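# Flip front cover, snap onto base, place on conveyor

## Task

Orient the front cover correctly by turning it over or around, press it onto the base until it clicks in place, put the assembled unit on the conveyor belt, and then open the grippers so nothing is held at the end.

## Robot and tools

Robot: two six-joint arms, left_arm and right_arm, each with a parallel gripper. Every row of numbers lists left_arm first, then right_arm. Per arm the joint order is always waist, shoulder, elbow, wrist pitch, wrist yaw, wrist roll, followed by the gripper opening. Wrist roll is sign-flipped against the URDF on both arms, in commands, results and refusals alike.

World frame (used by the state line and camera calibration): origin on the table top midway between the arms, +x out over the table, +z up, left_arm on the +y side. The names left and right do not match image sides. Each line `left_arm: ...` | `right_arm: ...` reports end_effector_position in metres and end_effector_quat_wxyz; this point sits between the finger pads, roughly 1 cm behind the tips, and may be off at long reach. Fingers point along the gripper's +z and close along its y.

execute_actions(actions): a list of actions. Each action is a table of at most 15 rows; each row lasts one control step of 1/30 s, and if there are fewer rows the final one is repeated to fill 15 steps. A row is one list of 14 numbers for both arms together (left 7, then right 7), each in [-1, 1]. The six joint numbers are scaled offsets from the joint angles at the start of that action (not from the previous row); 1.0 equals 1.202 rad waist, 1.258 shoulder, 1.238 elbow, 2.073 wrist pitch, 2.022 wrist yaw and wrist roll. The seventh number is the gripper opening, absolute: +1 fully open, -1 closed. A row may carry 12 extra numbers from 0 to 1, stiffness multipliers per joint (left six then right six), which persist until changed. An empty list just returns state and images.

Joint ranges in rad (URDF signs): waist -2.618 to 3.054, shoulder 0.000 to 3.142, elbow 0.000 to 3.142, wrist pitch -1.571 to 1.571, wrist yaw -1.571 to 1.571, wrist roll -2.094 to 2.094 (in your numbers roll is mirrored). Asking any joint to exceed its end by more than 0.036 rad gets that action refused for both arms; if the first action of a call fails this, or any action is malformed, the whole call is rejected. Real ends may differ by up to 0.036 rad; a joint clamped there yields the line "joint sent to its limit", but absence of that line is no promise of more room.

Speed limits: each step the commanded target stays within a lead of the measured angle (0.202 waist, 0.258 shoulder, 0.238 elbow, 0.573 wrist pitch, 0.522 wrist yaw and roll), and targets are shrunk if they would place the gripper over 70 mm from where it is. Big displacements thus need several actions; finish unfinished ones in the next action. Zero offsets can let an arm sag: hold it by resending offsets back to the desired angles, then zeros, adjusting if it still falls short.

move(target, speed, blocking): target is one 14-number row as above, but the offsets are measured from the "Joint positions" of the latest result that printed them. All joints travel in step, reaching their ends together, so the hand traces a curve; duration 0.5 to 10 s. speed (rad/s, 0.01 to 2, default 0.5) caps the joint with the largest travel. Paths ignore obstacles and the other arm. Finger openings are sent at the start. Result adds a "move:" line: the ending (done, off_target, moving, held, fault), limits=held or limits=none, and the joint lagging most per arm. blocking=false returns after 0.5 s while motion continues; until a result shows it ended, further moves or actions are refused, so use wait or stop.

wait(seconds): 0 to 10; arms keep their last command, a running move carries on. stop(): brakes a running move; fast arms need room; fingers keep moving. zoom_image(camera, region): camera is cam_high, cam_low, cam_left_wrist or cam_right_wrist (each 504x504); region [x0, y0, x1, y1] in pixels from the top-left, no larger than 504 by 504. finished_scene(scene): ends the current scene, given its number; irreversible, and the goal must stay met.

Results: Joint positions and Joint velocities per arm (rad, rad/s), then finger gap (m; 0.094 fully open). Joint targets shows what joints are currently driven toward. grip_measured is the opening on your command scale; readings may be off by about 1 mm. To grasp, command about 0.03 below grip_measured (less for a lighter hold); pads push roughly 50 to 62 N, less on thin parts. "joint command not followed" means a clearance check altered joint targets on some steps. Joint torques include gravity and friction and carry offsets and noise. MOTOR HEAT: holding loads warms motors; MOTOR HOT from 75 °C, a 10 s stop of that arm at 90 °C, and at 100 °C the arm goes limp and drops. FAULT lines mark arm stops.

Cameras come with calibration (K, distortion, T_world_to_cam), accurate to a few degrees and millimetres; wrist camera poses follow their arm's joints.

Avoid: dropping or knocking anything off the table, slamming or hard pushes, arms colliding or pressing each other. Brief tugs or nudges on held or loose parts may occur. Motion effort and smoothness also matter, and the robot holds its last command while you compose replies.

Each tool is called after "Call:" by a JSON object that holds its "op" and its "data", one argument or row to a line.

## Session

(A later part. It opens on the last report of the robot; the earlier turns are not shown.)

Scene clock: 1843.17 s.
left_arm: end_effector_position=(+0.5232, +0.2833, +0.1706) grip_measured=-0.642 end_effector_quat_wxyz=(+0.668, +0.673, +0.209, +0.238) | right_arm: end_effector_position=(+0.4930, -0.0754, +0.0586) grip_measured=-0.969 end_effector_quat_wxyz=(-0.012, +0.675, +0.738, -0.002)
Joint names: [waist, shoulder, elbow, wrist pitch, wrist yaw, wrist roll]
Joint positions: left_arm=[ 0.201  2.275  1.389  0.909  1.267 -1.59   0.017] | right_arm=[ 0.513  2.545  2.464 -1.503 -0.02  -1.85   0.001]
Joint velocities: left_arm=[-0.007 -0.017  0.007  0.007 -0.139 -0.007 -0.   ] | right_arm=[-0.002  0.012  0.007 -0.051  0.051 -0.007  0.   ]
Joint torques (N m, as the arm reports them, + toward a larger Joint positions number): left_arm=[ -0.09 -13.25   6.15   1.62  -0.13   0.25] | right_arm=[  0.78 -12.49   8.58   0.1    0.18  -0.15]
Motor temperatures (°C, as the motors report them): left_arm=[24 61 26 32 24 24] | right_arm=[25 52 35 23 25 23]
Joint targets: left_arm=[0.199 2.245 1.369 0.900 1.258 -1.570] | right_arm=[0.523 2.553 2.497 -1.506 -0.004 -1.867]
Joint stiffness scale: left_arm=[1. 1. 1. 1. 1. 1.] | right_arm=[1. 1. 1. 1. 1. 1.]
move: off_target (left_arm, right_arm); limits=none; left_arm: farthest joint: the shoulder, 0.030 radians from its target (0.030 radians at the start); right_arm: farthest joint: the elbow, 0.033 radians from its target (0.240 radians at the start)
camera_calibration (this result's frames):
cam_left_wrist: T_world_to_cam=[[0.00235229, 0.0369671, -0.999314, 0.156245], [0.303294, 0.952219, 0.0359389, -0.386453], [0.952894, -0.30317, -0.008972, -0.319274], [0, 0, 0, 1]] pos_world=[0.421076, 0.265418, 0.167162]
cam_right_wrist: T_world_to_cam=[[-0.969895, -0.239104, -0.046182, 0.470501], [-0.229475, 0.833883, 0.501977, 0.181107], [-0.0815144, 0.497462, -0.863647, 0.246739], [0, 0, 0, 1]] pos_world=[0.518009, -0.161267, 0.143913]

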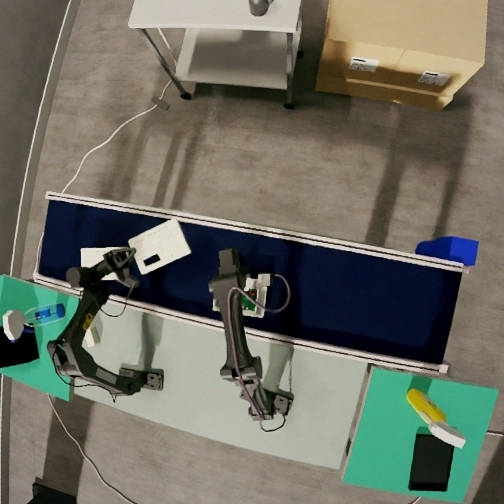

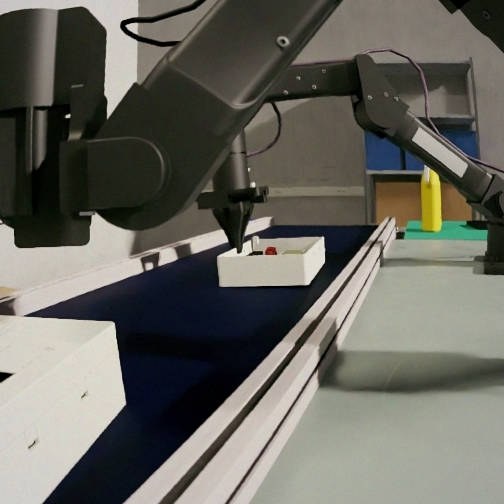

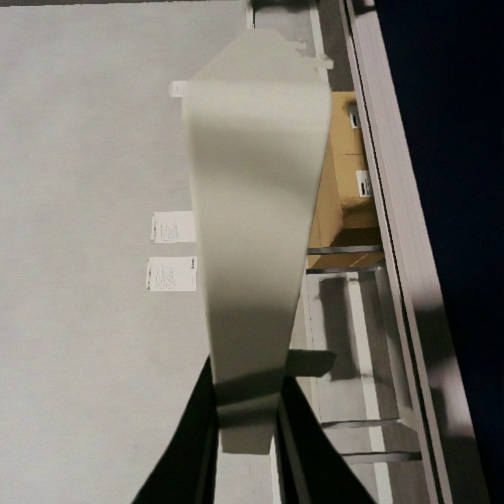

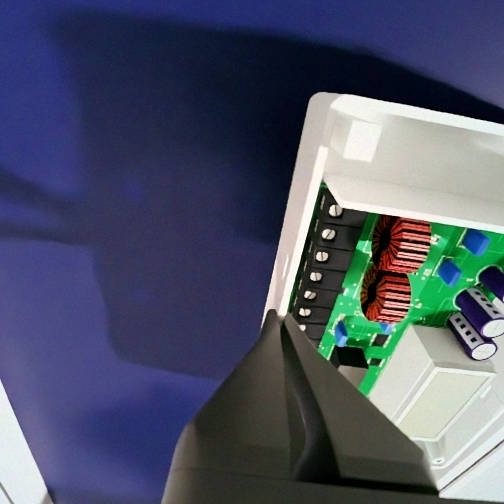

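Call:
{"op": "execute_actions", "data": {
  "actions": [
    [[-0.0017,-0.0238,-0.0162,-0.0043,-0.0045,0.0099,-0.675,0.006,0.0064,0.0267,-0.0014,0.004,-0.004,-0.99],[-0.0017,-0.0238,-0.0162,-0.0043,-0.0045,0.0099,-0.675,0.004,0.0064,0.0267,-0.0014,0.002,-0.002,-0.99],[-0.0017,-0.0238,-0.0162,-0.0043,-0.0045,0.0099,-0.675,0.003,0.0064,0.0267,-0.0014,0.0,0.0,-0.98],[-0.0017,-0.0238,-0.0162,-0.0043,-0.0045,0.0099,-0.675,0.003,0.0064,0.0267,-0.0014,0.0,0.0,-0.96],[-0.0017,-0.0238,-0.0162,-0.0043,-0.0045,0.0099,-0.675,0.003,0.0064,0.0267,-0.0014,0.0,0.0,-0.93],[-0.0017,-0.0238,-0.0162,-0.0043,-0.0045,0.0099,-0.675,0.003,0.0064,0.0267,-0.0014,0.0,0.0,-0.89],[-0.0017,-0.0238,-0.0162,-0.0043,-0.0045,0.0099,-0.675,0.003,0.0064,0.0267,-0.0014,0.0,0.0,-0.85],[-0.0017,-0.0238,-0.0162,-0.0043,-0.0045,0.0099,-0.675,0.003,0.0064,0.0267,-0.0014,0.0,0.0,-0.8],[-0.0017,-0.0238,-0.0162,-0.0043,-0.0045,0.0099,-0.675,0.003,0.0064,0.0267,-0.0014,0.0,0.0,-0.75],[-0.0017,-0.0238,-0.0162,-0.0043,-0.0045,0.0099,-0.675,0.003,0.0064,0.0267,-0.0014,0.0,0.0,-0.7]]
  ]
}}

Scene clock: 1878.20 s.
left_arm: end_effector_position=(+0.5232, +0.2833, +0.1706) grip_measured=-0.642 end_effector_quat_wxyz=(+0.668, +0.673, +0.209, +0.238) | right_arm: end_effector_position=(+0.4922, -0.0755, +0.0542) grip_measured=-0.702 end_effector_quat_wxyz=(-0.015, +0.674, +0.738, -0.006)
Joint names: [waist, shoulder, elbow, wrist pitch, wrist yaw, wrist roll]
Joint positions: left_arm=[ 0.201  2.275  1.389  0.909  1.267 -1.59   0.017] | right_arm=[ 0.513  2.554  2.464 -1.504 -0.021 -1.849  0.014]
Joint velocities: left_arm=[ 0.002  0.002 -0.012 -0.11   0.037 -0.007 -0.001] | right_arm=[-0.012 -0.002  0.002 -0.081 -0.022  0.007  0.001]
Joint torques (N m, as the arm reports them, + toward a larger Joint positions number): left_arm=[ -0.06 -13.33   6.06   1.63  -0.12   0.25] | right_arm=[  0.21 -13.36   8.57   0.09   0.     0.01]
Motor temperatures (°C, as the motors report them): left_arm=[24 61 26 32 24 24] | right_arm=[25 54 35 23 25 23]
Joint targets: left_arm=[0.199 2.245 1.369 0.900 1.258 -1.570] | right_arm=[0.517 2.553 2.497 -1.506 -0.020 -1.850]
Joint stiffness scale: left_arm=[1. 1. 1. 1. 1. 1.] | right_arm=[1. 1. 1. 1. 1. 1.]
camera_calibration (this result's frames):
cam_left_wrist: T_world_to_cam=[[0.00235229, 0.0369671, -0.999314, 0.156245], [0.303294, 0.952219, 0.0359389, -0.386453], [0.952894, -0.30317, -0.008972, -0.319274], [0, 0, 0, 1]] pos_world=[0.421076, 0.265418, 0.167162]
cam_right_wrist: T_world_to_cam=[[-0.97022, -0.239562, -0.0358357, 0.469058], [-0.224748, 0.835125, 0.50205, 0.180978], [-0.0903447, 0.495153, -0.864096, 0.247104], [0, 0, 0, 1]] pos_world=[0.518089, -0.161125, 0.139471]

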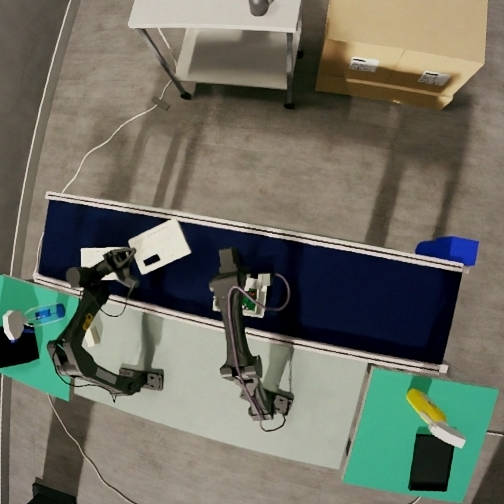

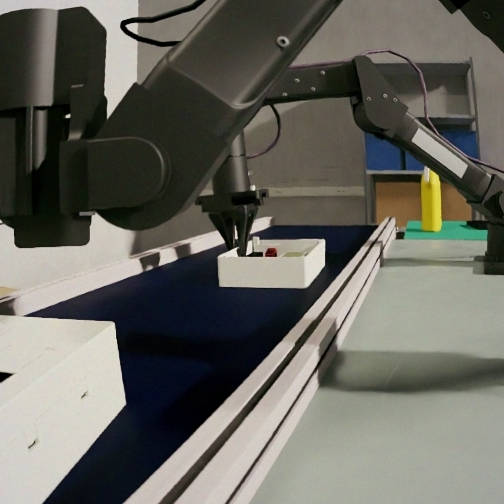

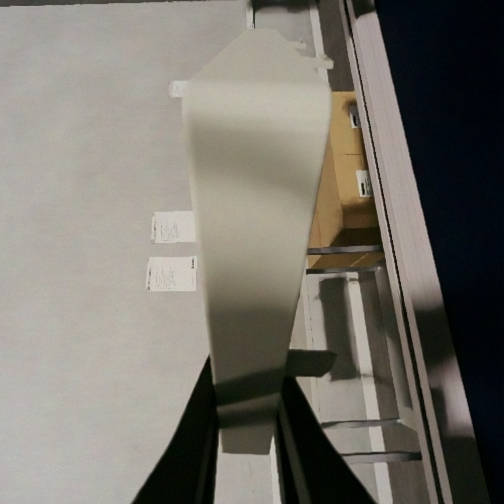

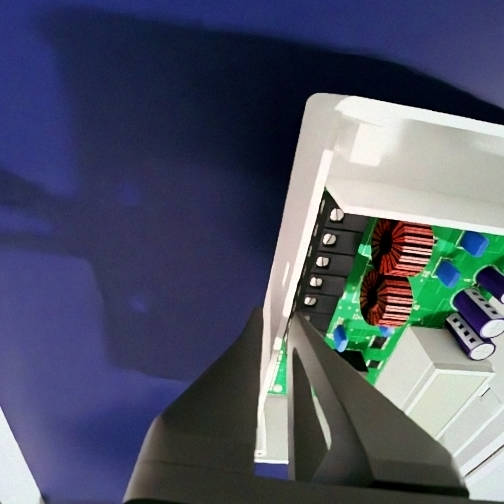

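Call:
{"op": "execute_actions", "data": {
  "actions": [
    [[-0.0017,-0.0238,-0.0162,-0.0043,-0.0045,0.0099,-0.675,0.0033,-0.01,0.0267,-0.001,0.0005,-0.0005,-0.68],[-0.0017,-0.0238,-0.0162,-0.0043,-0.0045,0.0099,-0.675,0.0033,-0.018,0.0267,-0.001,0.0005,-0.0005,-0.66],[-0.0017,-0.0238,-0.0162,-0.0043,-0.0045,0.0099,-0.675,0.0033,-0.025,0.0267,-0.001,0.0005,-0.0005,-0.65],[-0.0017,-0.0238,-0.0162,-0.0043,-0.0045,0.0099,-0.675,0.0033,-0.032,0.0267,-0.001,0.0005,-0.0005,-0.65],[-0.0017,-0.0238,-0.0162,-0.0043,-0.0045,0.0099,-0.675,0.0033,-0.039,0.0267,-0.001,0.0005,-0.0005,-0.65],[-0.0017,-0.0238,-0.0162,-0.0043,-0.0045,0.0099,-0.675,0.0033,-0.046,0.0267,-0.001,0.0005,-0.0005,-0.65],[-0.0017,-0.0238,-0.0162,-0.0043,-0.0045,0.0099,-0.675,0.0033,-0.053,0.0267,-0.001,0.0005,-0.0005,-0.65],[-0.0017,-0.0238,-0.0162,-0.0043,-0.0045,0.0099,-0.675,0.0033,-0.06,0.0267,-0.001,0.0005,-0.0005,-0.65],[-0.0017,-0.0238,-0.0162,-0.0043,-0.0045,0.0099,-0.675,0.0033,-0.067,0.0267,-0.001,0.0005,-0.0005,-0.65],[-0.0017,-0.0238,-0.0162,-0.0043,-0.0045,0.0099,-0.675,0.0033,-0.0755,0.0267,-0.001,0.0005,-0.0005,-0.65]]
  ]
}}

Scene clock: 1894.00 s.
left_arm: end_effector_position=(+0.5232, +0.2833, +0.1706) grip_measured=-0.642 end_effector_quat_wxyz=(+0.668, +0.673, +0.209, +0.238) | right_arm: end_effector_position=(+0.4954, -0.0742, +0.0883) grip_measured=-0.652 end_effector_quat_wxyz=(+0.002, +0.674, +0.738, +0.027)
Joint names: [waist, shoulder, elbow, wrist pitch, wrist yaw, wrist roll]
Joint positions: left_arm=[ 0.201  2.275  1.389  0.909  1.267 -1.59   0.017] | right_arm=[ 0.513  2.481  2.464 -1.504 -0.021 -1.849  0.016]
Joint velocities: left_arm=[ 0.002  0.002 -0.012  0.037 -0.022  0.051 -0.001] | right_arm=[-0.002 -0.134 -0.002 -0.007 -0.037 -0.007 -0.001]
Joint torques (N m, as the arm reports them, + toward a larger Joint positions number): left_arm=[ -0.12 -13.35   6.02   1.61  -0.1    0.24] | right_arm=[  0.33 -13.69   8.65   0.24   0.     0.  ]
Motor temperatures (°C, as the motors report them): left_arm=[24 61 26 32 24 24] | right_arm=[25 56 35 23 25 23]
Joint targets: left_arm=[0.199 2.245 1.369 0.900 1.258 -1.570] | right_arm=[0.517 2.459 2.497 -1.506 -0.020 -1.850]
Joint stiffness scale: left_arm=[1. 1. 1. 1. 1. 1.] | right_arm=[1. 1. 1. 1. 1. 1.]
camera_calibration (this result's frames):
cam_left_wrist: T_world_to_cam=[[0.00235229, 0.0369671, -0.999314, 0.156245], [0.303294, 0.952219, 0.0359389, -0.386453], [0.952894, -0.30317, -0.008972, -0.319274], [0, 0, 0, 1]] pos_world=[0.421076, 0.265418, 0.167162]
cam_right_wrist: T_world_to_cam=[[-0.965295, -0.237658, -0.108283, 0.47783], [-0.259244, 0.821788, 0.507403, 0.179184], [-0.0316027, 0.517865, -0.854879, 0.247981], [0, 0, 0, 1]] pos_world=[0.515536, -0.162112, 0.172816]

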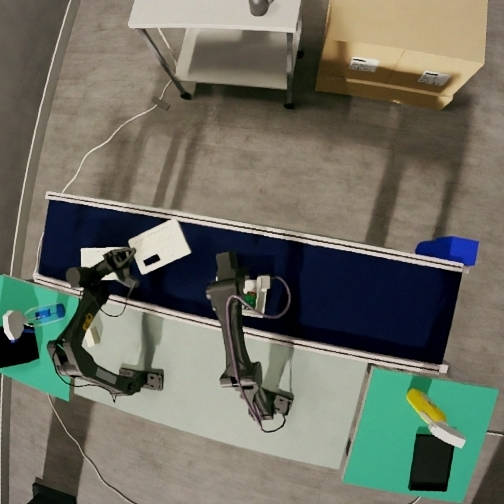

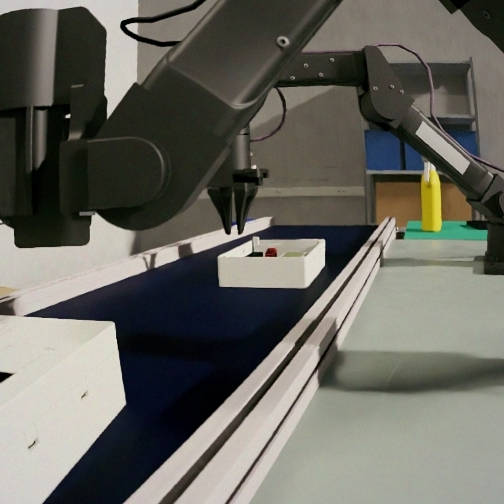

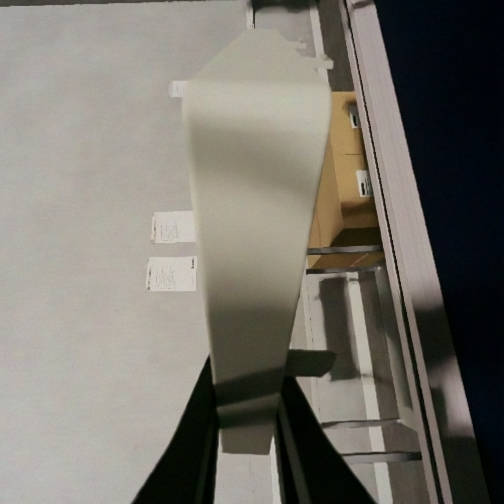

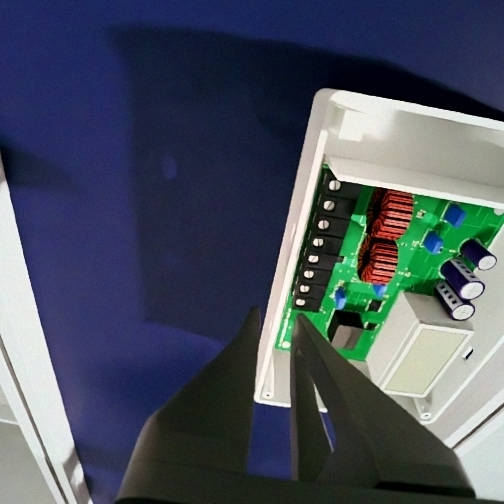

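Call:
{"op": "move", "data": {
  "target": [-0.0017,-0.0238,-0.0162,-0.0043,-0.0045,0.0099,-0.675,0.0033,-0.1,0.0267,-0.001,0.0005,-0.0005,-0.65],
  "speed": 0.3
}}

Scene clock: 1946.60 s.
left_arm: end_effector_position=(+0.5232, +0.2833, +0.1706) grip_measured=-0.642 end_effector_quat_wxyz=(+0.668, +0.673, +0.209, +0.238) | right_arm: end_effector_position=(+0.4959, -0.0740, +0.1405) grip_measured=-0.652 end_effector_quat_wxyz=(+0.027, +0.672, +0.737, +0.077)
Joint names: [waist, shoulder, elbow, wrist pitch, wrist yaw, wrist roll]
Joint positions: left_arm=[ 0.201  2.275  1.389  0.909  1.267 -1.59   0.017] | right_arm=[ 0.513  2.369  2.464 -1.504 -0.021 -1.849  0.016]
Joint velocities: left_arm=[ 0.002  0.012 -0.037  0.007  0.081  0.081  0.001] | right_arm=[-0.002 -0.002 -0.007  0.037  0.095 -0.051  0.001]
Joint torques (N m, as the arm reports them, + toward a larger Joint positions number): left_arm=[ -0.18 -13.27   5.9    1.62  -0.13   0.24] | right_arm=[  0.33 -13.3    8.72   0.45   0.01   0.  ]
Motor temperatures (°C, as the motors report them): left_arm=[24 62 25 32 24 24] | right_arm=[25 61 36 23 25 23]
Joint targets: left_arm=[0.199 2.245 1.369 0.900 1.258 -1.570] | right_arm=[0.517 2.355 2.497 -1.506 -0.020 -1.850]
Joint stiffness scale: left_arm=[1. 1. 1. 1. 1. 1.] | right_arm=[1. 1. 1. 1. 1. 1.]
move: off_target (left_arm, right_arm); limits=none; left_arm: farthest joint: the shoulder, 0.030 radians from its target (0.030 radians at the start); right_arm: farthest joint: the elbow, 0.033 radians from its target (0.033 radians at the start)
camera_calibration (this result's frames):
cam_left_wrist: T_world_to_cam=[[0.00235229, 0.0369671, -0.999314, 0.156245], [0.303294, 0.952219, 0.0359389, -0.386453], [0.952894, -0.30317, -0.008972, -0.319274], [0, 0, 0, 1]] pos_world=[0.421076, 0.265418, 0.167162]
cam_right_wrist: T_world_to_cam=[[-0.948291, -0.231083, -0.21759, 0.491387], [-0.312349, 0.801255, 0.510322, 0.177055], [0.0564186, 0.551898, -0.832001, 0.248217], [0, 0, 0, 1]] pos_world=[0.507276, -0.165306, 0.223083]

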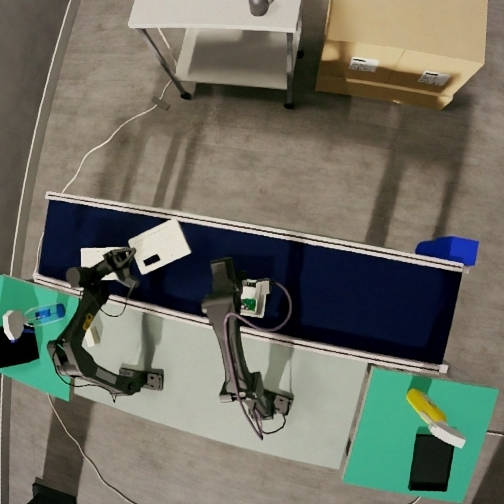

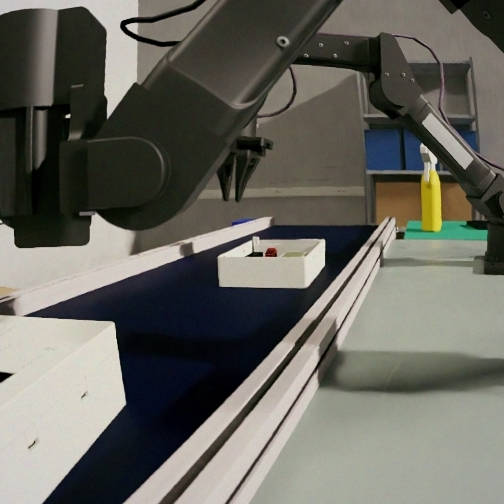

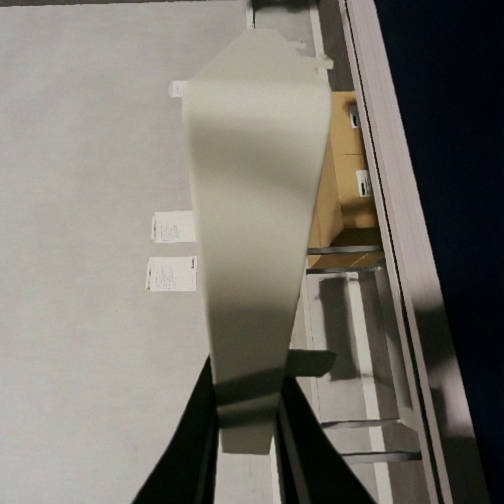

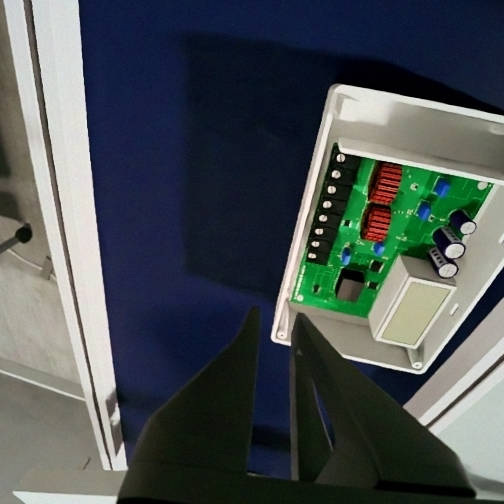

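Call:
{"op": "zoom_image", "data": {
  "camera": "cam_right_wrist",
  "region": [254, 60, 504, 400]
}}

Region (254, 60, 504, 400) of cam_right_wrist's 504x504 image, scaled by 1.482, with more detail than that image has; it fills the left 371 columns of this view, and the rest is white.

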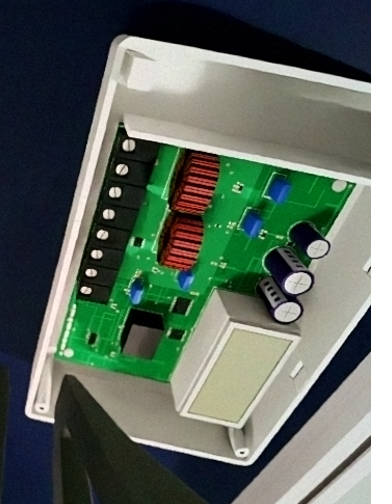

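Call:
{"op": "move", "data": {
  "target": [-0.4717,0.0803,-0.0162,0.0478,-0.0045,0.0099,-0.675,-0.2529,-0.2957,-0.525,0.0661,0.0153,0.1474,-1.0],
  "speed": 0.4
}}

Scene clock: 2018.77 s.
left_arm: end_effector_position=(+0.4462, -0.0137, +0.1310) grip_measured=-0.642 end_effector_quat_wxyz=(+0.707, +0.706, +0.015, +0.035) | right_arm: end_effector_position=(+0.4295, -0.2257, +0.1174) grip_measured=-0.994 end_effector_quat_wxyz=(-0.004, +0.677, +0.736, +0.001)
Joint names: [waist, shoulder, elbow, wrist pitch, wrist yaw, wrist roll]
Joint positions: left_arm=[-0.372  2.377  1.389  0.997  1.267 -1.59   0.017] | right_arm=[ 0.212  2.028  1.829 -1.376 -0.006 -1.557  0.   ]
Joint velocities: left_arm=[-0.012 -0.002 -0.027  0.051  0.022 -0.037 -0.   ] | right_arm=[-0.017  0.007 -0.002  0.051  0.007 -0.037  0.001]
Joint torques (N m, as the arm reports them, + toward a larger Joint positions number): left_arm=[  0.45 -11.64   5.61   1.78  -0.13   0.26] | right_arm=[ -0.26 -12.07   4.79   0.27   0.19   0.06]
Motor temperatures (°C, as the motors report them): left_arm=[24 62 25 32 24 24] | right_arm=[25 61 36 23 25 23]
Joint targets: left_arm=[-0.366 2.376 1.369 1.008 1.258 -1.570] | right_arm=[0.210 1.997 1.814 -1.367 0.010 -1.551]
Joint stiffness scale: left_arm=[1. 1. 1. 1. 1. 1.] | right_arm=[1. 1. 1. 1. 1. 1.]
move: off_target (right_arm); limits=none; left_arm: farthest joint: the elbow, 0.020 radians from its target (0.020 radians at the start); right_arm: farthest joint: the shoulder, 0.031 radians from its target (0.372 radians at the start)
camera_calibration (this result's frames):
cam_left_wrist: T_world_to_cam=[[0.00941718, 0.0329035, -0.999414, 0.124617], [0.77149, 0.635616, 0.0281958, -0.291108], [0.636172, -0.771304, -0.019399, -0.200002], [0, 0, 0, 1]] pos_world=[0.350649, 0.0266702, 0.128872]
cam_right_wrist: T_world_to_cam=[[-0.971003, -0.23182, -0.0584174, 0.379302], [-0.23004, 0.839501, 0.49226, 0.265018], [-0.0650742, 0.491425, -0.868486, 0.359238], [0, 0, 0, 1]] pos_world=[0.452645, -0.311092, 0.203693]

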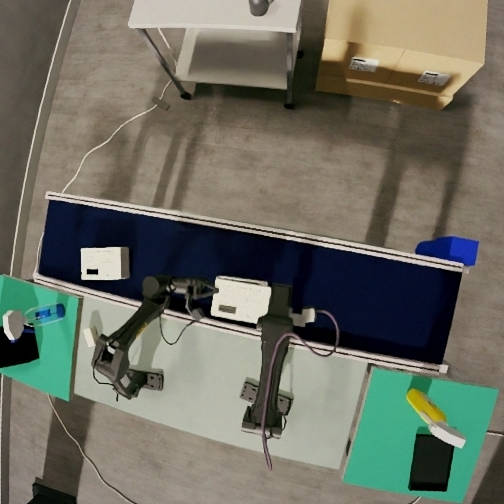

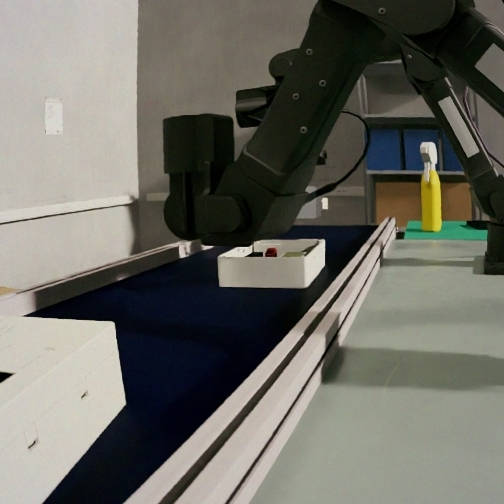

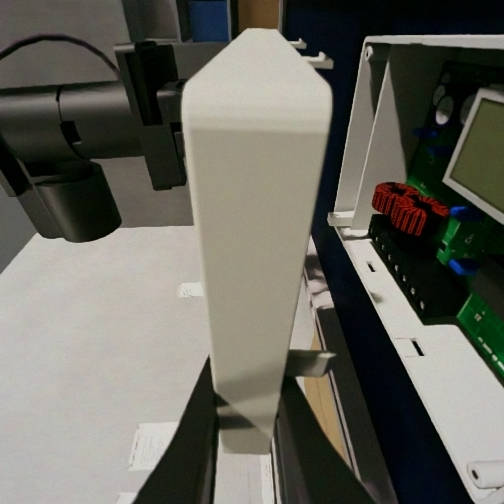

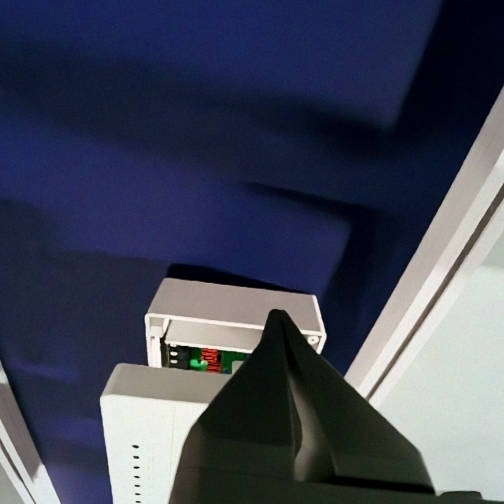

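Call:
{"op": "zoom_image", "data": {
  "camera": "cam_high",
  "region": [170, 250, 340, 350]
}}

Call:
{"op": "zoom_image", "data": {
  "camera": "cam_right_wrist",
  "region": [60, 250, 400, 504]
}}

Region (170, 250, 340, 350) of cam_high's 504x504 image, scaled by 2.965, with more detail than that image has; it fills the top 296 rows of this view, and the rest is white.

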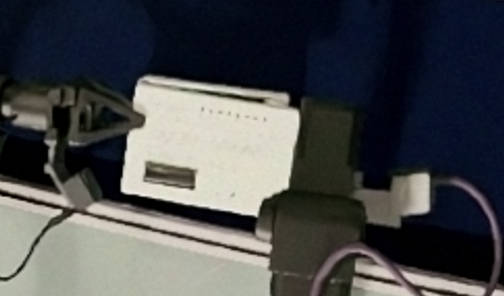

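Region (60, 250, 400, 504) of cam_right_wrist's 504x504 image, scaled by 1.482, with more detail than that image has; it fills the top 377 rows of this view, and the rest is white.

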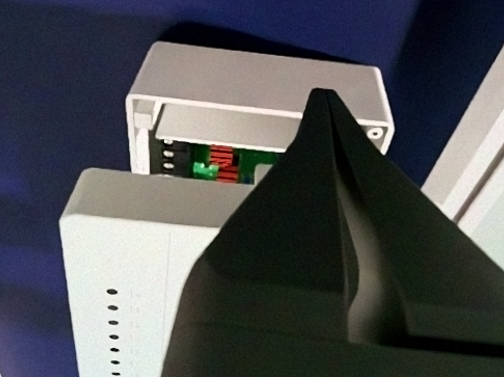

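Call:
{"op": "zoom_image", "data": {
  "camera": "cam_right_wrist",
  "region": [90, 270, 260, 420]
}}

Region (90, 270, 260, 420) of cam_right_wrist's 504x504 image, scaled by 2.965, with more detail than that image has; it fills the top 445 rows of this view, and the rest is white.

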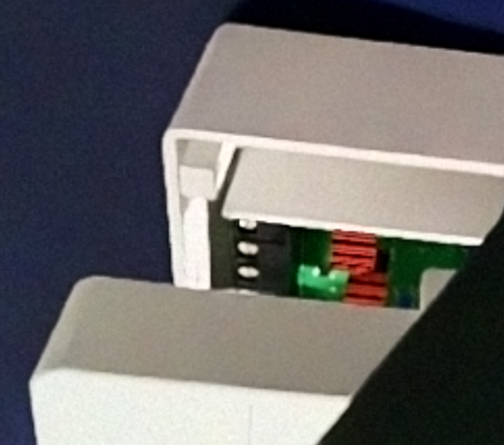

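Call:
{"op": "zoom_image", "data": {
  "camera": "cam_high",
  "region": [200, 265, 290, 335]
}}

Region (200, 265, 290, 335) of cam_high's 504x504 image, scaled by 5.600, with more detail than that image has.

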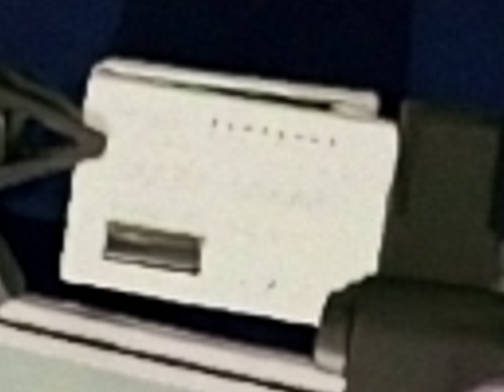

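Call:
{"op": "execute_actions", "data": {
  "actions": [
    [[0.006,-0.01,-0.02,0.008,-0.002,0.0099,-0.675,-0.0017,-0.02,-0.0121,0.0043,0.0079,0.003,-1.0],[0.01,-0.016,-0.026,0.012,0.0,0.0099,-0.675,-0.0017,-0.018,-0.0121,0.0043,0.0079,0.003,-1.0],[0.014,-0.021,-0.031,0.015,0.002,0.0099,-0.675,-0.0017,-0.016,-0.0121,0.0043,0.0079,0.003,-1.0],[0.018,-0.025,-0.036,0.018,0.004,0.0099,-0.675,-0.0017,-0.014,-0.0121,0.0043,0.0079,0.003,-1.0],[0.022,-0.029,-0.041,0.021,0.006,0.0099,-0.675,-0.0017,-0.012,-0.0121,0.0043,0.0079,0.003,-1.0],[0.026,-0.033,-0.046,0.024,0.007,0.0099,-0.675,-0.0017,-0.01,-0.0121,0.0043,0.0079,0.003,-1.0],[0.029,-0.037,-0.051,0.027,0.008,0.0099,-0.675,-0.0017,-0.01,-0.0121,0.0043,0.0079,0.003,-1.0],[0.032,-0.04,-0.055,0.03,0.01,0.0099,-0.675,-0.0017,-0.01,-0.0121,0.0043,0.0079,0.003,-1.0],[0.035,-0.043,-0.059,0.033,0.011,0.0099,-0.675,-0.0017,-0.01,-0.0121,0.0043,0.0079,0.003,-1.0],[0.0372,-0.0453,-0.0618,0.0345,0.0117,0.0099,-0.675,-0.0017,-0.01,-0.0121,0.0043,0.0079,0.003,-1.0]]
  ]
}}

Scene clock: 2139.27 s.
left_arm: end_effector_position=(+0.4454, +0.0083, +0.1318) grip_measured=-0.642 end_effector_quat_wxyz=(+0.708, +0.704, +0.020, +0.052) | right_arm: end_effector_position=(+0.4296, -0.2257, +0.1174) grip_measured=-0.994 end_effector_quat_wxyz=(-0.004, +0.677, +0.736, +0.001)
Joint names: [waist, shoulder, elbow, wrist pitch, wrist yaw, wrist roll]
Joint positions: left_arm=[-0.329  2.351  1.328  1.05   1.278 -1.59   0.017] | right_arm=[ 0.212  2.028  1.829 -1.376 -0.006 -1.555  0.   ]
Joint velocities: left_arm=[ 0.007 -0.066 -0.027  0.051 -0.022  0.125 -0.001] | right_arm=[-0.027 -0.012 -0.002 -0.051  0.007 -0.037  0.   ]
Joint torques (N m, as the arm reports them, + toward a larger Joint positions number): left_arm=[  0.15 -13.11   5.66   1.73   0.06   0.22] | right_arm=[ -0.22 -10.69   4.78   0.24   0.19   0.07]
Motor temperatures (°C, as the motors report them): left_arm=[24 59 25 33 24 24] | right_arm=[25 61 32 23 25 23]
Joint targets: left_arm=[-0.327 2.320 1.312 1.069 1.291 -1.570] | right_arm=[0.210 2.016 1.814 -1.367 0.010 -1.551]
Joint stiffness scale: left_arm=[1. 1. 1. 1. 1. 1.] | right_arm=[1. 1. 1. 1. 1. 1.]
camera_calibration (this result's frames):
cam_left_wrist: T_world_to_cam=[[0.0259645, 0.0297741, -0.999219, 0.117377], [0.750137, 0.660122, 0.0391621, -0.296641], [0.660773, -0.750568, -0.00519491, -0.195501], [0, 0, 0, 1]] pos_world=[0.348655, 0.0455874, 0.127887]
cam_right_wrist: T_world_to_cam=[[-0.970714, -0.232929, -0.0588008, 0.379066], [-0.231191, 0.839221, 0.492197, 0.265474], [-0.0653, 0.491377, -0.868495, 0.359328], [0, 0, 0, 1]] pos_world=[0.452804, -0.311061, 0.203698]

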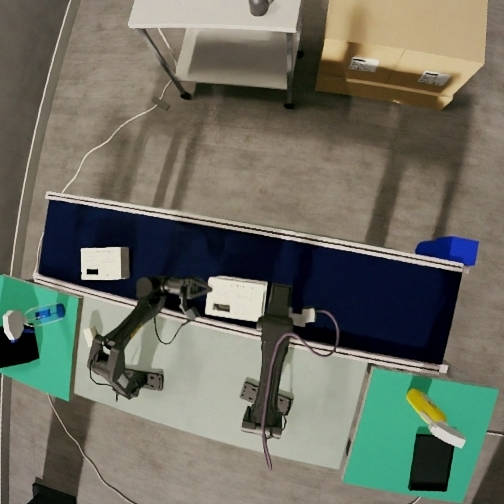

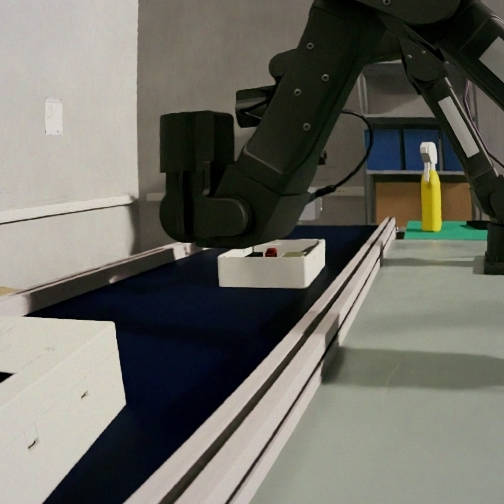

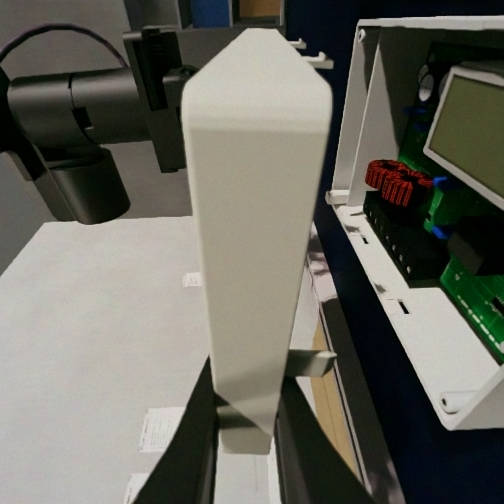

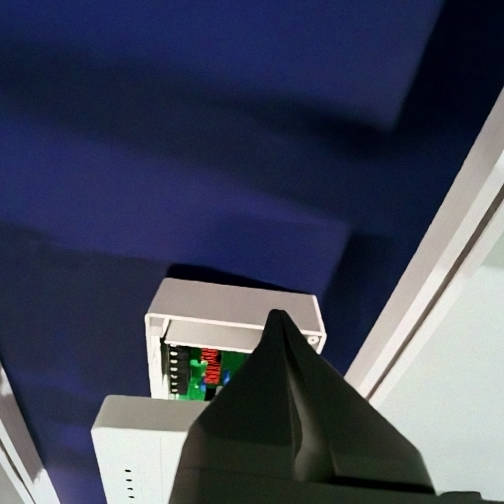

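Call:
{"op": "zoom_image", "data": {
  "camera": "cam_high",
  "region": [195, 265, 285, 335]
}}

Region (195, 265, 285, 335) of cam_high's 504x504 image, scaled by 5.600, with more detail than that image has.

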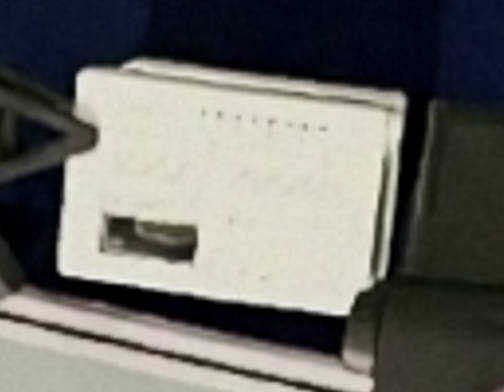

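Call:
{"op": "move", "data": {
  "target": [-0.0133,0.0803,-0.0129,0.0601,-0.0104,0.0099,-0.675,-0.0017,-0.01,-0.0121,0.0043,0.0079,0.003,-1.0],
  "speed": 0.12
}}

Scene clock: 2185.33 s.
left_arm: end_effector_position=(+0.4437, +0.0048, +0.0958) grip_measured=-0.642 end_effector_quat_wxyz=(+0.709, +0.703, +0.016, +0.056) | right_arm: end_effector_position=(+0.4297, -0.2257, +0.1174) grip_measured=-0.994 end_effector_quat_wxyz=(-0.004, +0.677, +0.736, +0.001)
Joint names: [waist, shoulder, elbow, wrist pitch, wrist yaw, wrist roll]
Joint positions: left_arm=[-0.338  2.453  1.328  1.163  1.27  -1.59   0.017] | right_arm=[ 0.212  2.028  1.829 -1.375 -0.006 -1.554  0.   ]
Joint velocities: left_arm=[-0.002 -0.002 -0.022 -0.095  0.007 -0.007 -0.   ] | right_arm=[ 0.012  0.007  0.007 -0.007 -0.007  0.022 -0.   ]
Joint torques (N m, as the arm reports them, + toward a larger Joint positions number): left_arm=[ -0.57 -11.7    5.29   1.76  -0.16   0.21] | right_arm=[ -0.21 -10.68   4.78   0.24   0.19   0.07]
Motor temperatures (°C, as the motors report them): left_arm=[24 61 25 33 24 24] | right_arm=[25 58 32 23 25 23]
Joint targets: left_arm=[-0.345 2.452 1.312 1.175 1.257 -1.570] | right_arm=[0.210 2.016 1.814 -1.367 0.010 -1.549]
Joint stiffness scale: left_arm=[1. 1. 1. 1. 1. 1.] | right_arm=[1. 1. 1. 1. 1. 1.]
move: done; limits=none; left_arm: farthest joint: the wrist roll, 0.020 radians from its target (0.020 radians at the start); right_arm: farthest joint: the wrist yaw, 0.016 radians from its target (0.016 radians at the start)
camera_calibration (this result's frames):
cam_left_wrist: T_world_to_cam=[[0.0363804, 0.0274348, -0.998961, 0.0768752], [0.749699, 0.660218, 0.0454345, -0.292039], [0.660778, -0.750573, 0.00345114, -0.198091], [0, 0, 0, 1]] pos_world=[0.347039, 0.0420182, 0.0907476]
cam_right_wrist: T_world_to_cam=[[-0.970424, -0.234038, -0.0591841, 0.37883], [-0.232342, 0.838941, 0.492134, 0.265929], [-0.0655258, 0.491329, -0.868505, 0.359418], [0, 0, 0, 1]] pos_world=[0.452963, -0.311031, 0.203704]

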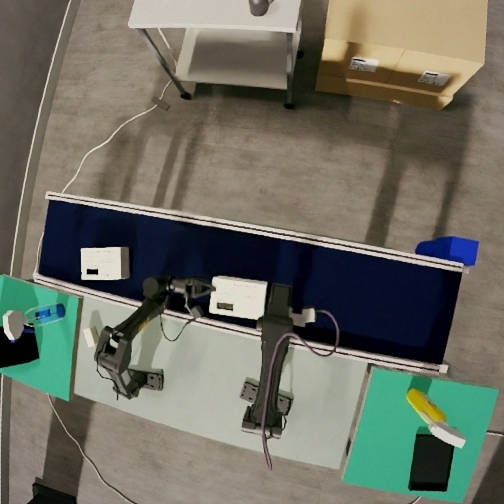

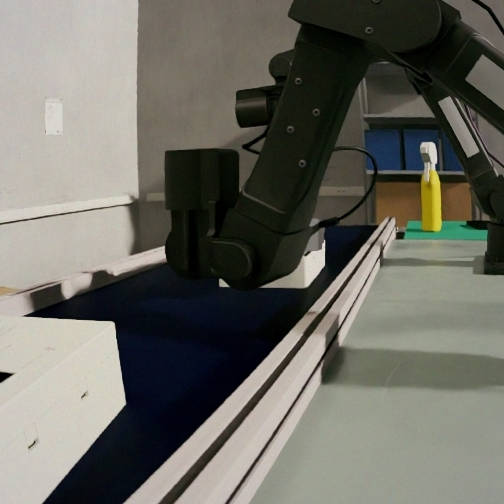

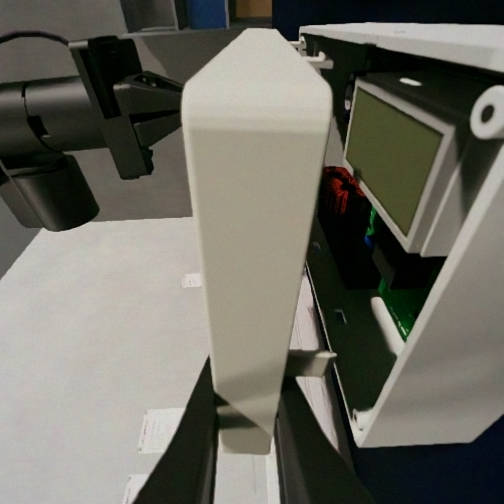

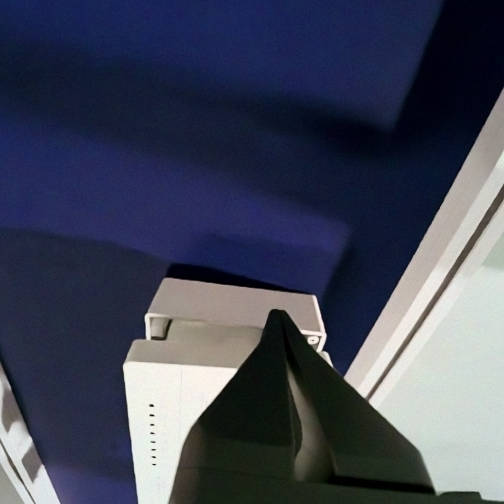

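Call:
{"op": "zoom_image", "data": {
  "camera": "cam_right_wrist",
  "region": [100, 270, 270, 420]
}}

Call:
{"op": "zoom_image", "data": {
  "camera": "cam_high",
  "region": [195, 265, 285, 335]
}}

Region (100, 270, 270, 420) of cam_right_wrist's 504x504 image, scaled by 2.965, with more detail than that image has; it fills the top 445 rows of this view, and the rest is white.

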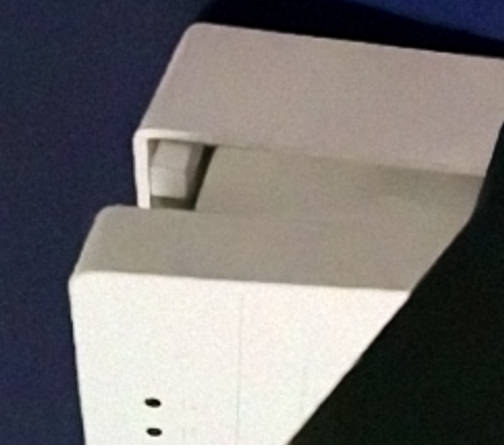

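Region (195, 265, 285, 335) of cam_high's 504x504 image, scaled by 5.600, with more detail than that image has.

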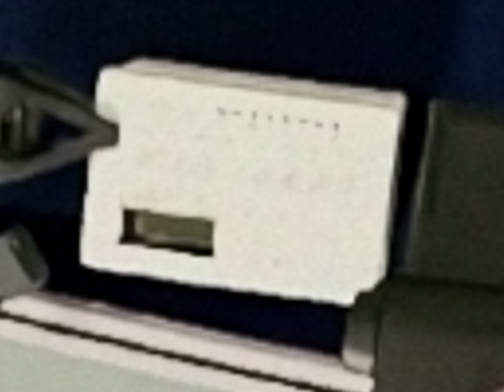

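Call:
{"op": "zoom_image", "data": {
  "camera": "cam_left_wrist",
  "region": [250, 0, 504, 504]
}}

Region (250, 0, 504, 504) of cam_left_wrist's 504x504 image, scaled by 1.000; it fills the left 254 columns of this view, and the rest is white.

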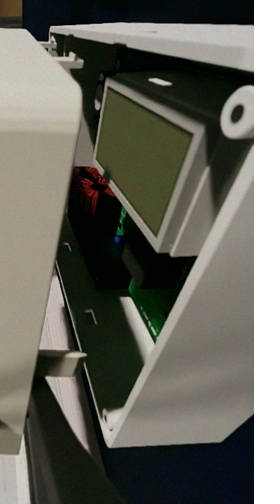

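Call:
{"op": "zoom_image", "data": {
  "camera": "cam_left_wrist",
  "region": [250, 310, 450, 480]
}}

Call:
{"op": "zoom_image", "data": {
  "camera": "cam_left_wrist",
  "region": [280, 0, 504, 160]
}}

Region (250, 310, 450, 480) of cam_left_wrist's 504x504 image, scaled by 2.520, with more detail than that image has; it fills the top 428 rows of this view, and the rest is white.

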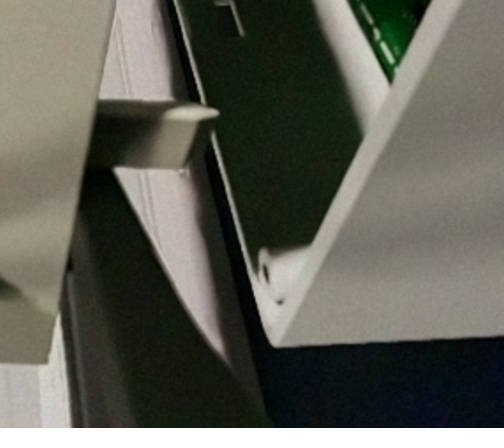

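Region (280, 0, 504, 160) of cam_left_wrist's 504x504 image, scaled by 2.250, with more detail than that image has; it fills the top 360 rows of this view, and the rest is white.

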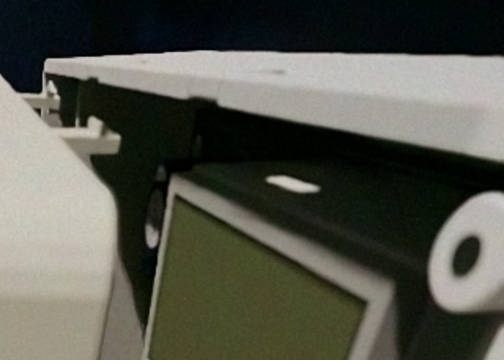

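Call:
{"op": "zoom_image", "data": {
  "camera": "cam_left_wrist",
  "region": [230, 10, 370, 110]
}}

Region (230, 10, 370, 110) of cam_left_wrist's 504x504 image, scaled by 3.600, with more detail than that image has; it fills the top 360 rows of this view, and the rest is white.

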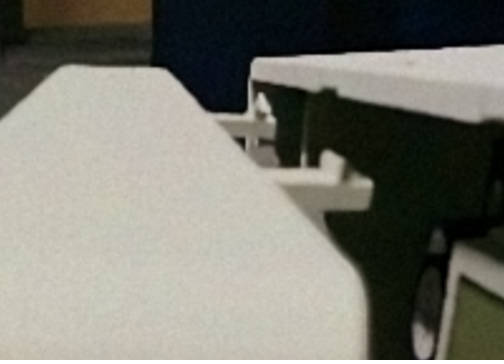

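Call:
{"op": "execute_actions", "data": {
  "actions": [
    [[-0.0058,-0.001,-0.0129,0.0058,-0.0064,0.014,-0.675,-0.0017,-0.01,-0.0121,0.0039,0.0079,0.0025,-1.0],[-0.0058,-0.001,-0.0129,0.0058,-0.0064,0.018,-0.675,-0.0017,-0.01,-0.0121,0.0039,0.0079,0.0025,-1.0],[-0.0058,-0.001,-0.0129,0.0058,-0.0064,0.022,-0.675,-0.0017,-0.01,-0.0121,0.0039,0.0079,0.0025,-1.0],[-0.0058,-0.001,-0.0129,0.0058,-0.0064,0.026,-0.675,-0.0017,-0.01,-0.0121,0.0039,0.0079,0.0025,-1.0],[-0.0058,-0.001,-0.0129,0.0058,-0.0064,0.03,-0.675,-0.0017,-0.01,-0.0121,0.0039,0.0079,0.0025,-1.0],[-0.0058,-0.001,-0.0129,0.0058,-0.0064,0.032,-0.675,-0.0017,-0.01,-0.0121,0.0039,0.0079,0.0025,-1.0]]
  ]
}}

Scene clock: 2305.83 s.
left_arm: end_effector_position=(+0.4437, +0.0048, +0.0959) grip_measured=-0.642 end_effector_quat_wxyz=(+0.710, +0.702, +0.031, +0.041) | right_arm: end_effector_position=(+0.4297, -0.2257, +0.1174) grip_measured=-0.994 end_effector_quat_wxyz=(-0.004, +0.676, +0.736, +0.001)
Joint names: [waist, shoulder, elbow, wrist pitch, wrist yaw, wrist roll]
Joint positions: left_arm=[-0.338  2.453  1.328  1.164  1.27  -1.548  0.017] | right_arm=[ 0.212  2.028  1.829 -1.375 -0.006 -1.554  0.   ]
Joint velocities: left_arm=[ 0.022  0.007 -0.012  0.051 -0.051  0.125  0.001] | right_arm=[-0.002 -0.022  0.022 -0.007  0.007  0.037  0.001]
Joint torques (N m, as the arm reports them, + toward a larger Joint positions number): left_arm=[ -0.57 -11.71   5.24   1.79  -0.15   0.25] | right_arm=[ -0.22 -10.69   4.78   0.23   0.19   0.07]
Motor temperatures (°C, as the motors report them): left_arm=[24 58 25 34 24 24] | right_arm=[25 58 31 23 25 23]
Joint targets: left_arm=[-0.345 2.452 1.312 1.175 1.257 -1.525] | right_arm=[0.210 2.016 1.814 -1.367 0.010 -1.549]
Joint stiffness scale: left_arm=[1. 1. 1. 1. 1. 1.] | right_arm=[1. 1. 1. 1. 1. 1.]
camera_calibration (this result's frames):
cam_left_wrist: T_world_to_cam=[[-0.00420749, 0.0229433, -0.999728, 0.0951194], [0.751184, 0.659984, 0.0119849, -0.289492], [0.66008, -0.750929, -0.0200115, -0.195526], [0, 0, 0, 1]] pos_world=[0.346924, 0.0420518, 0.0946502]
cam_right_wrist: T_world_to_cam=[[-0.970335, -0.234408, -0.0591867, 0.378708], [-0.232663, 0.838851, 0.492134, 0.266047], [-0.0657113, 0.491306, -0.868505, 0.359492], [0, 0, 0, 1]] pos_world=[0.452996, -0.311022, 0.203704]

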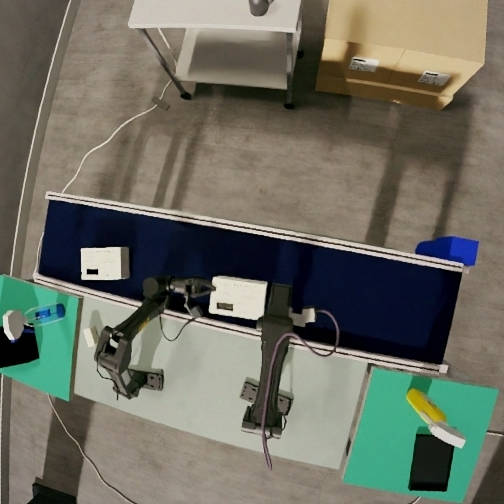

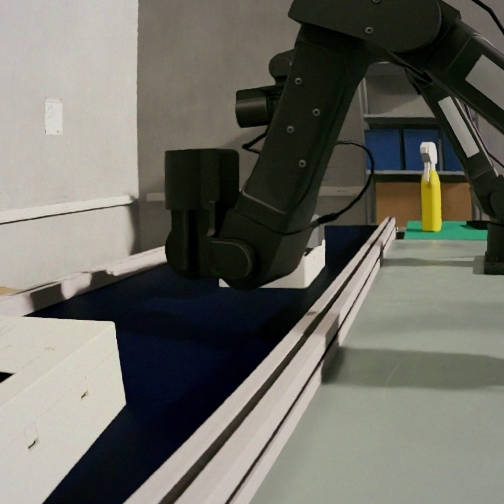

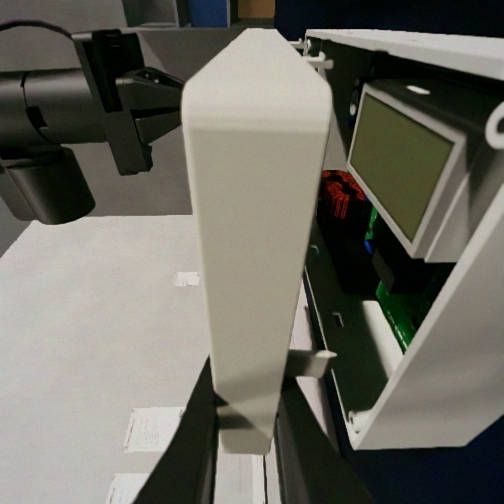

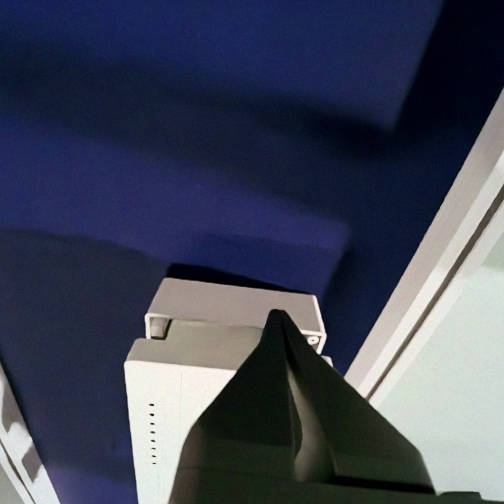

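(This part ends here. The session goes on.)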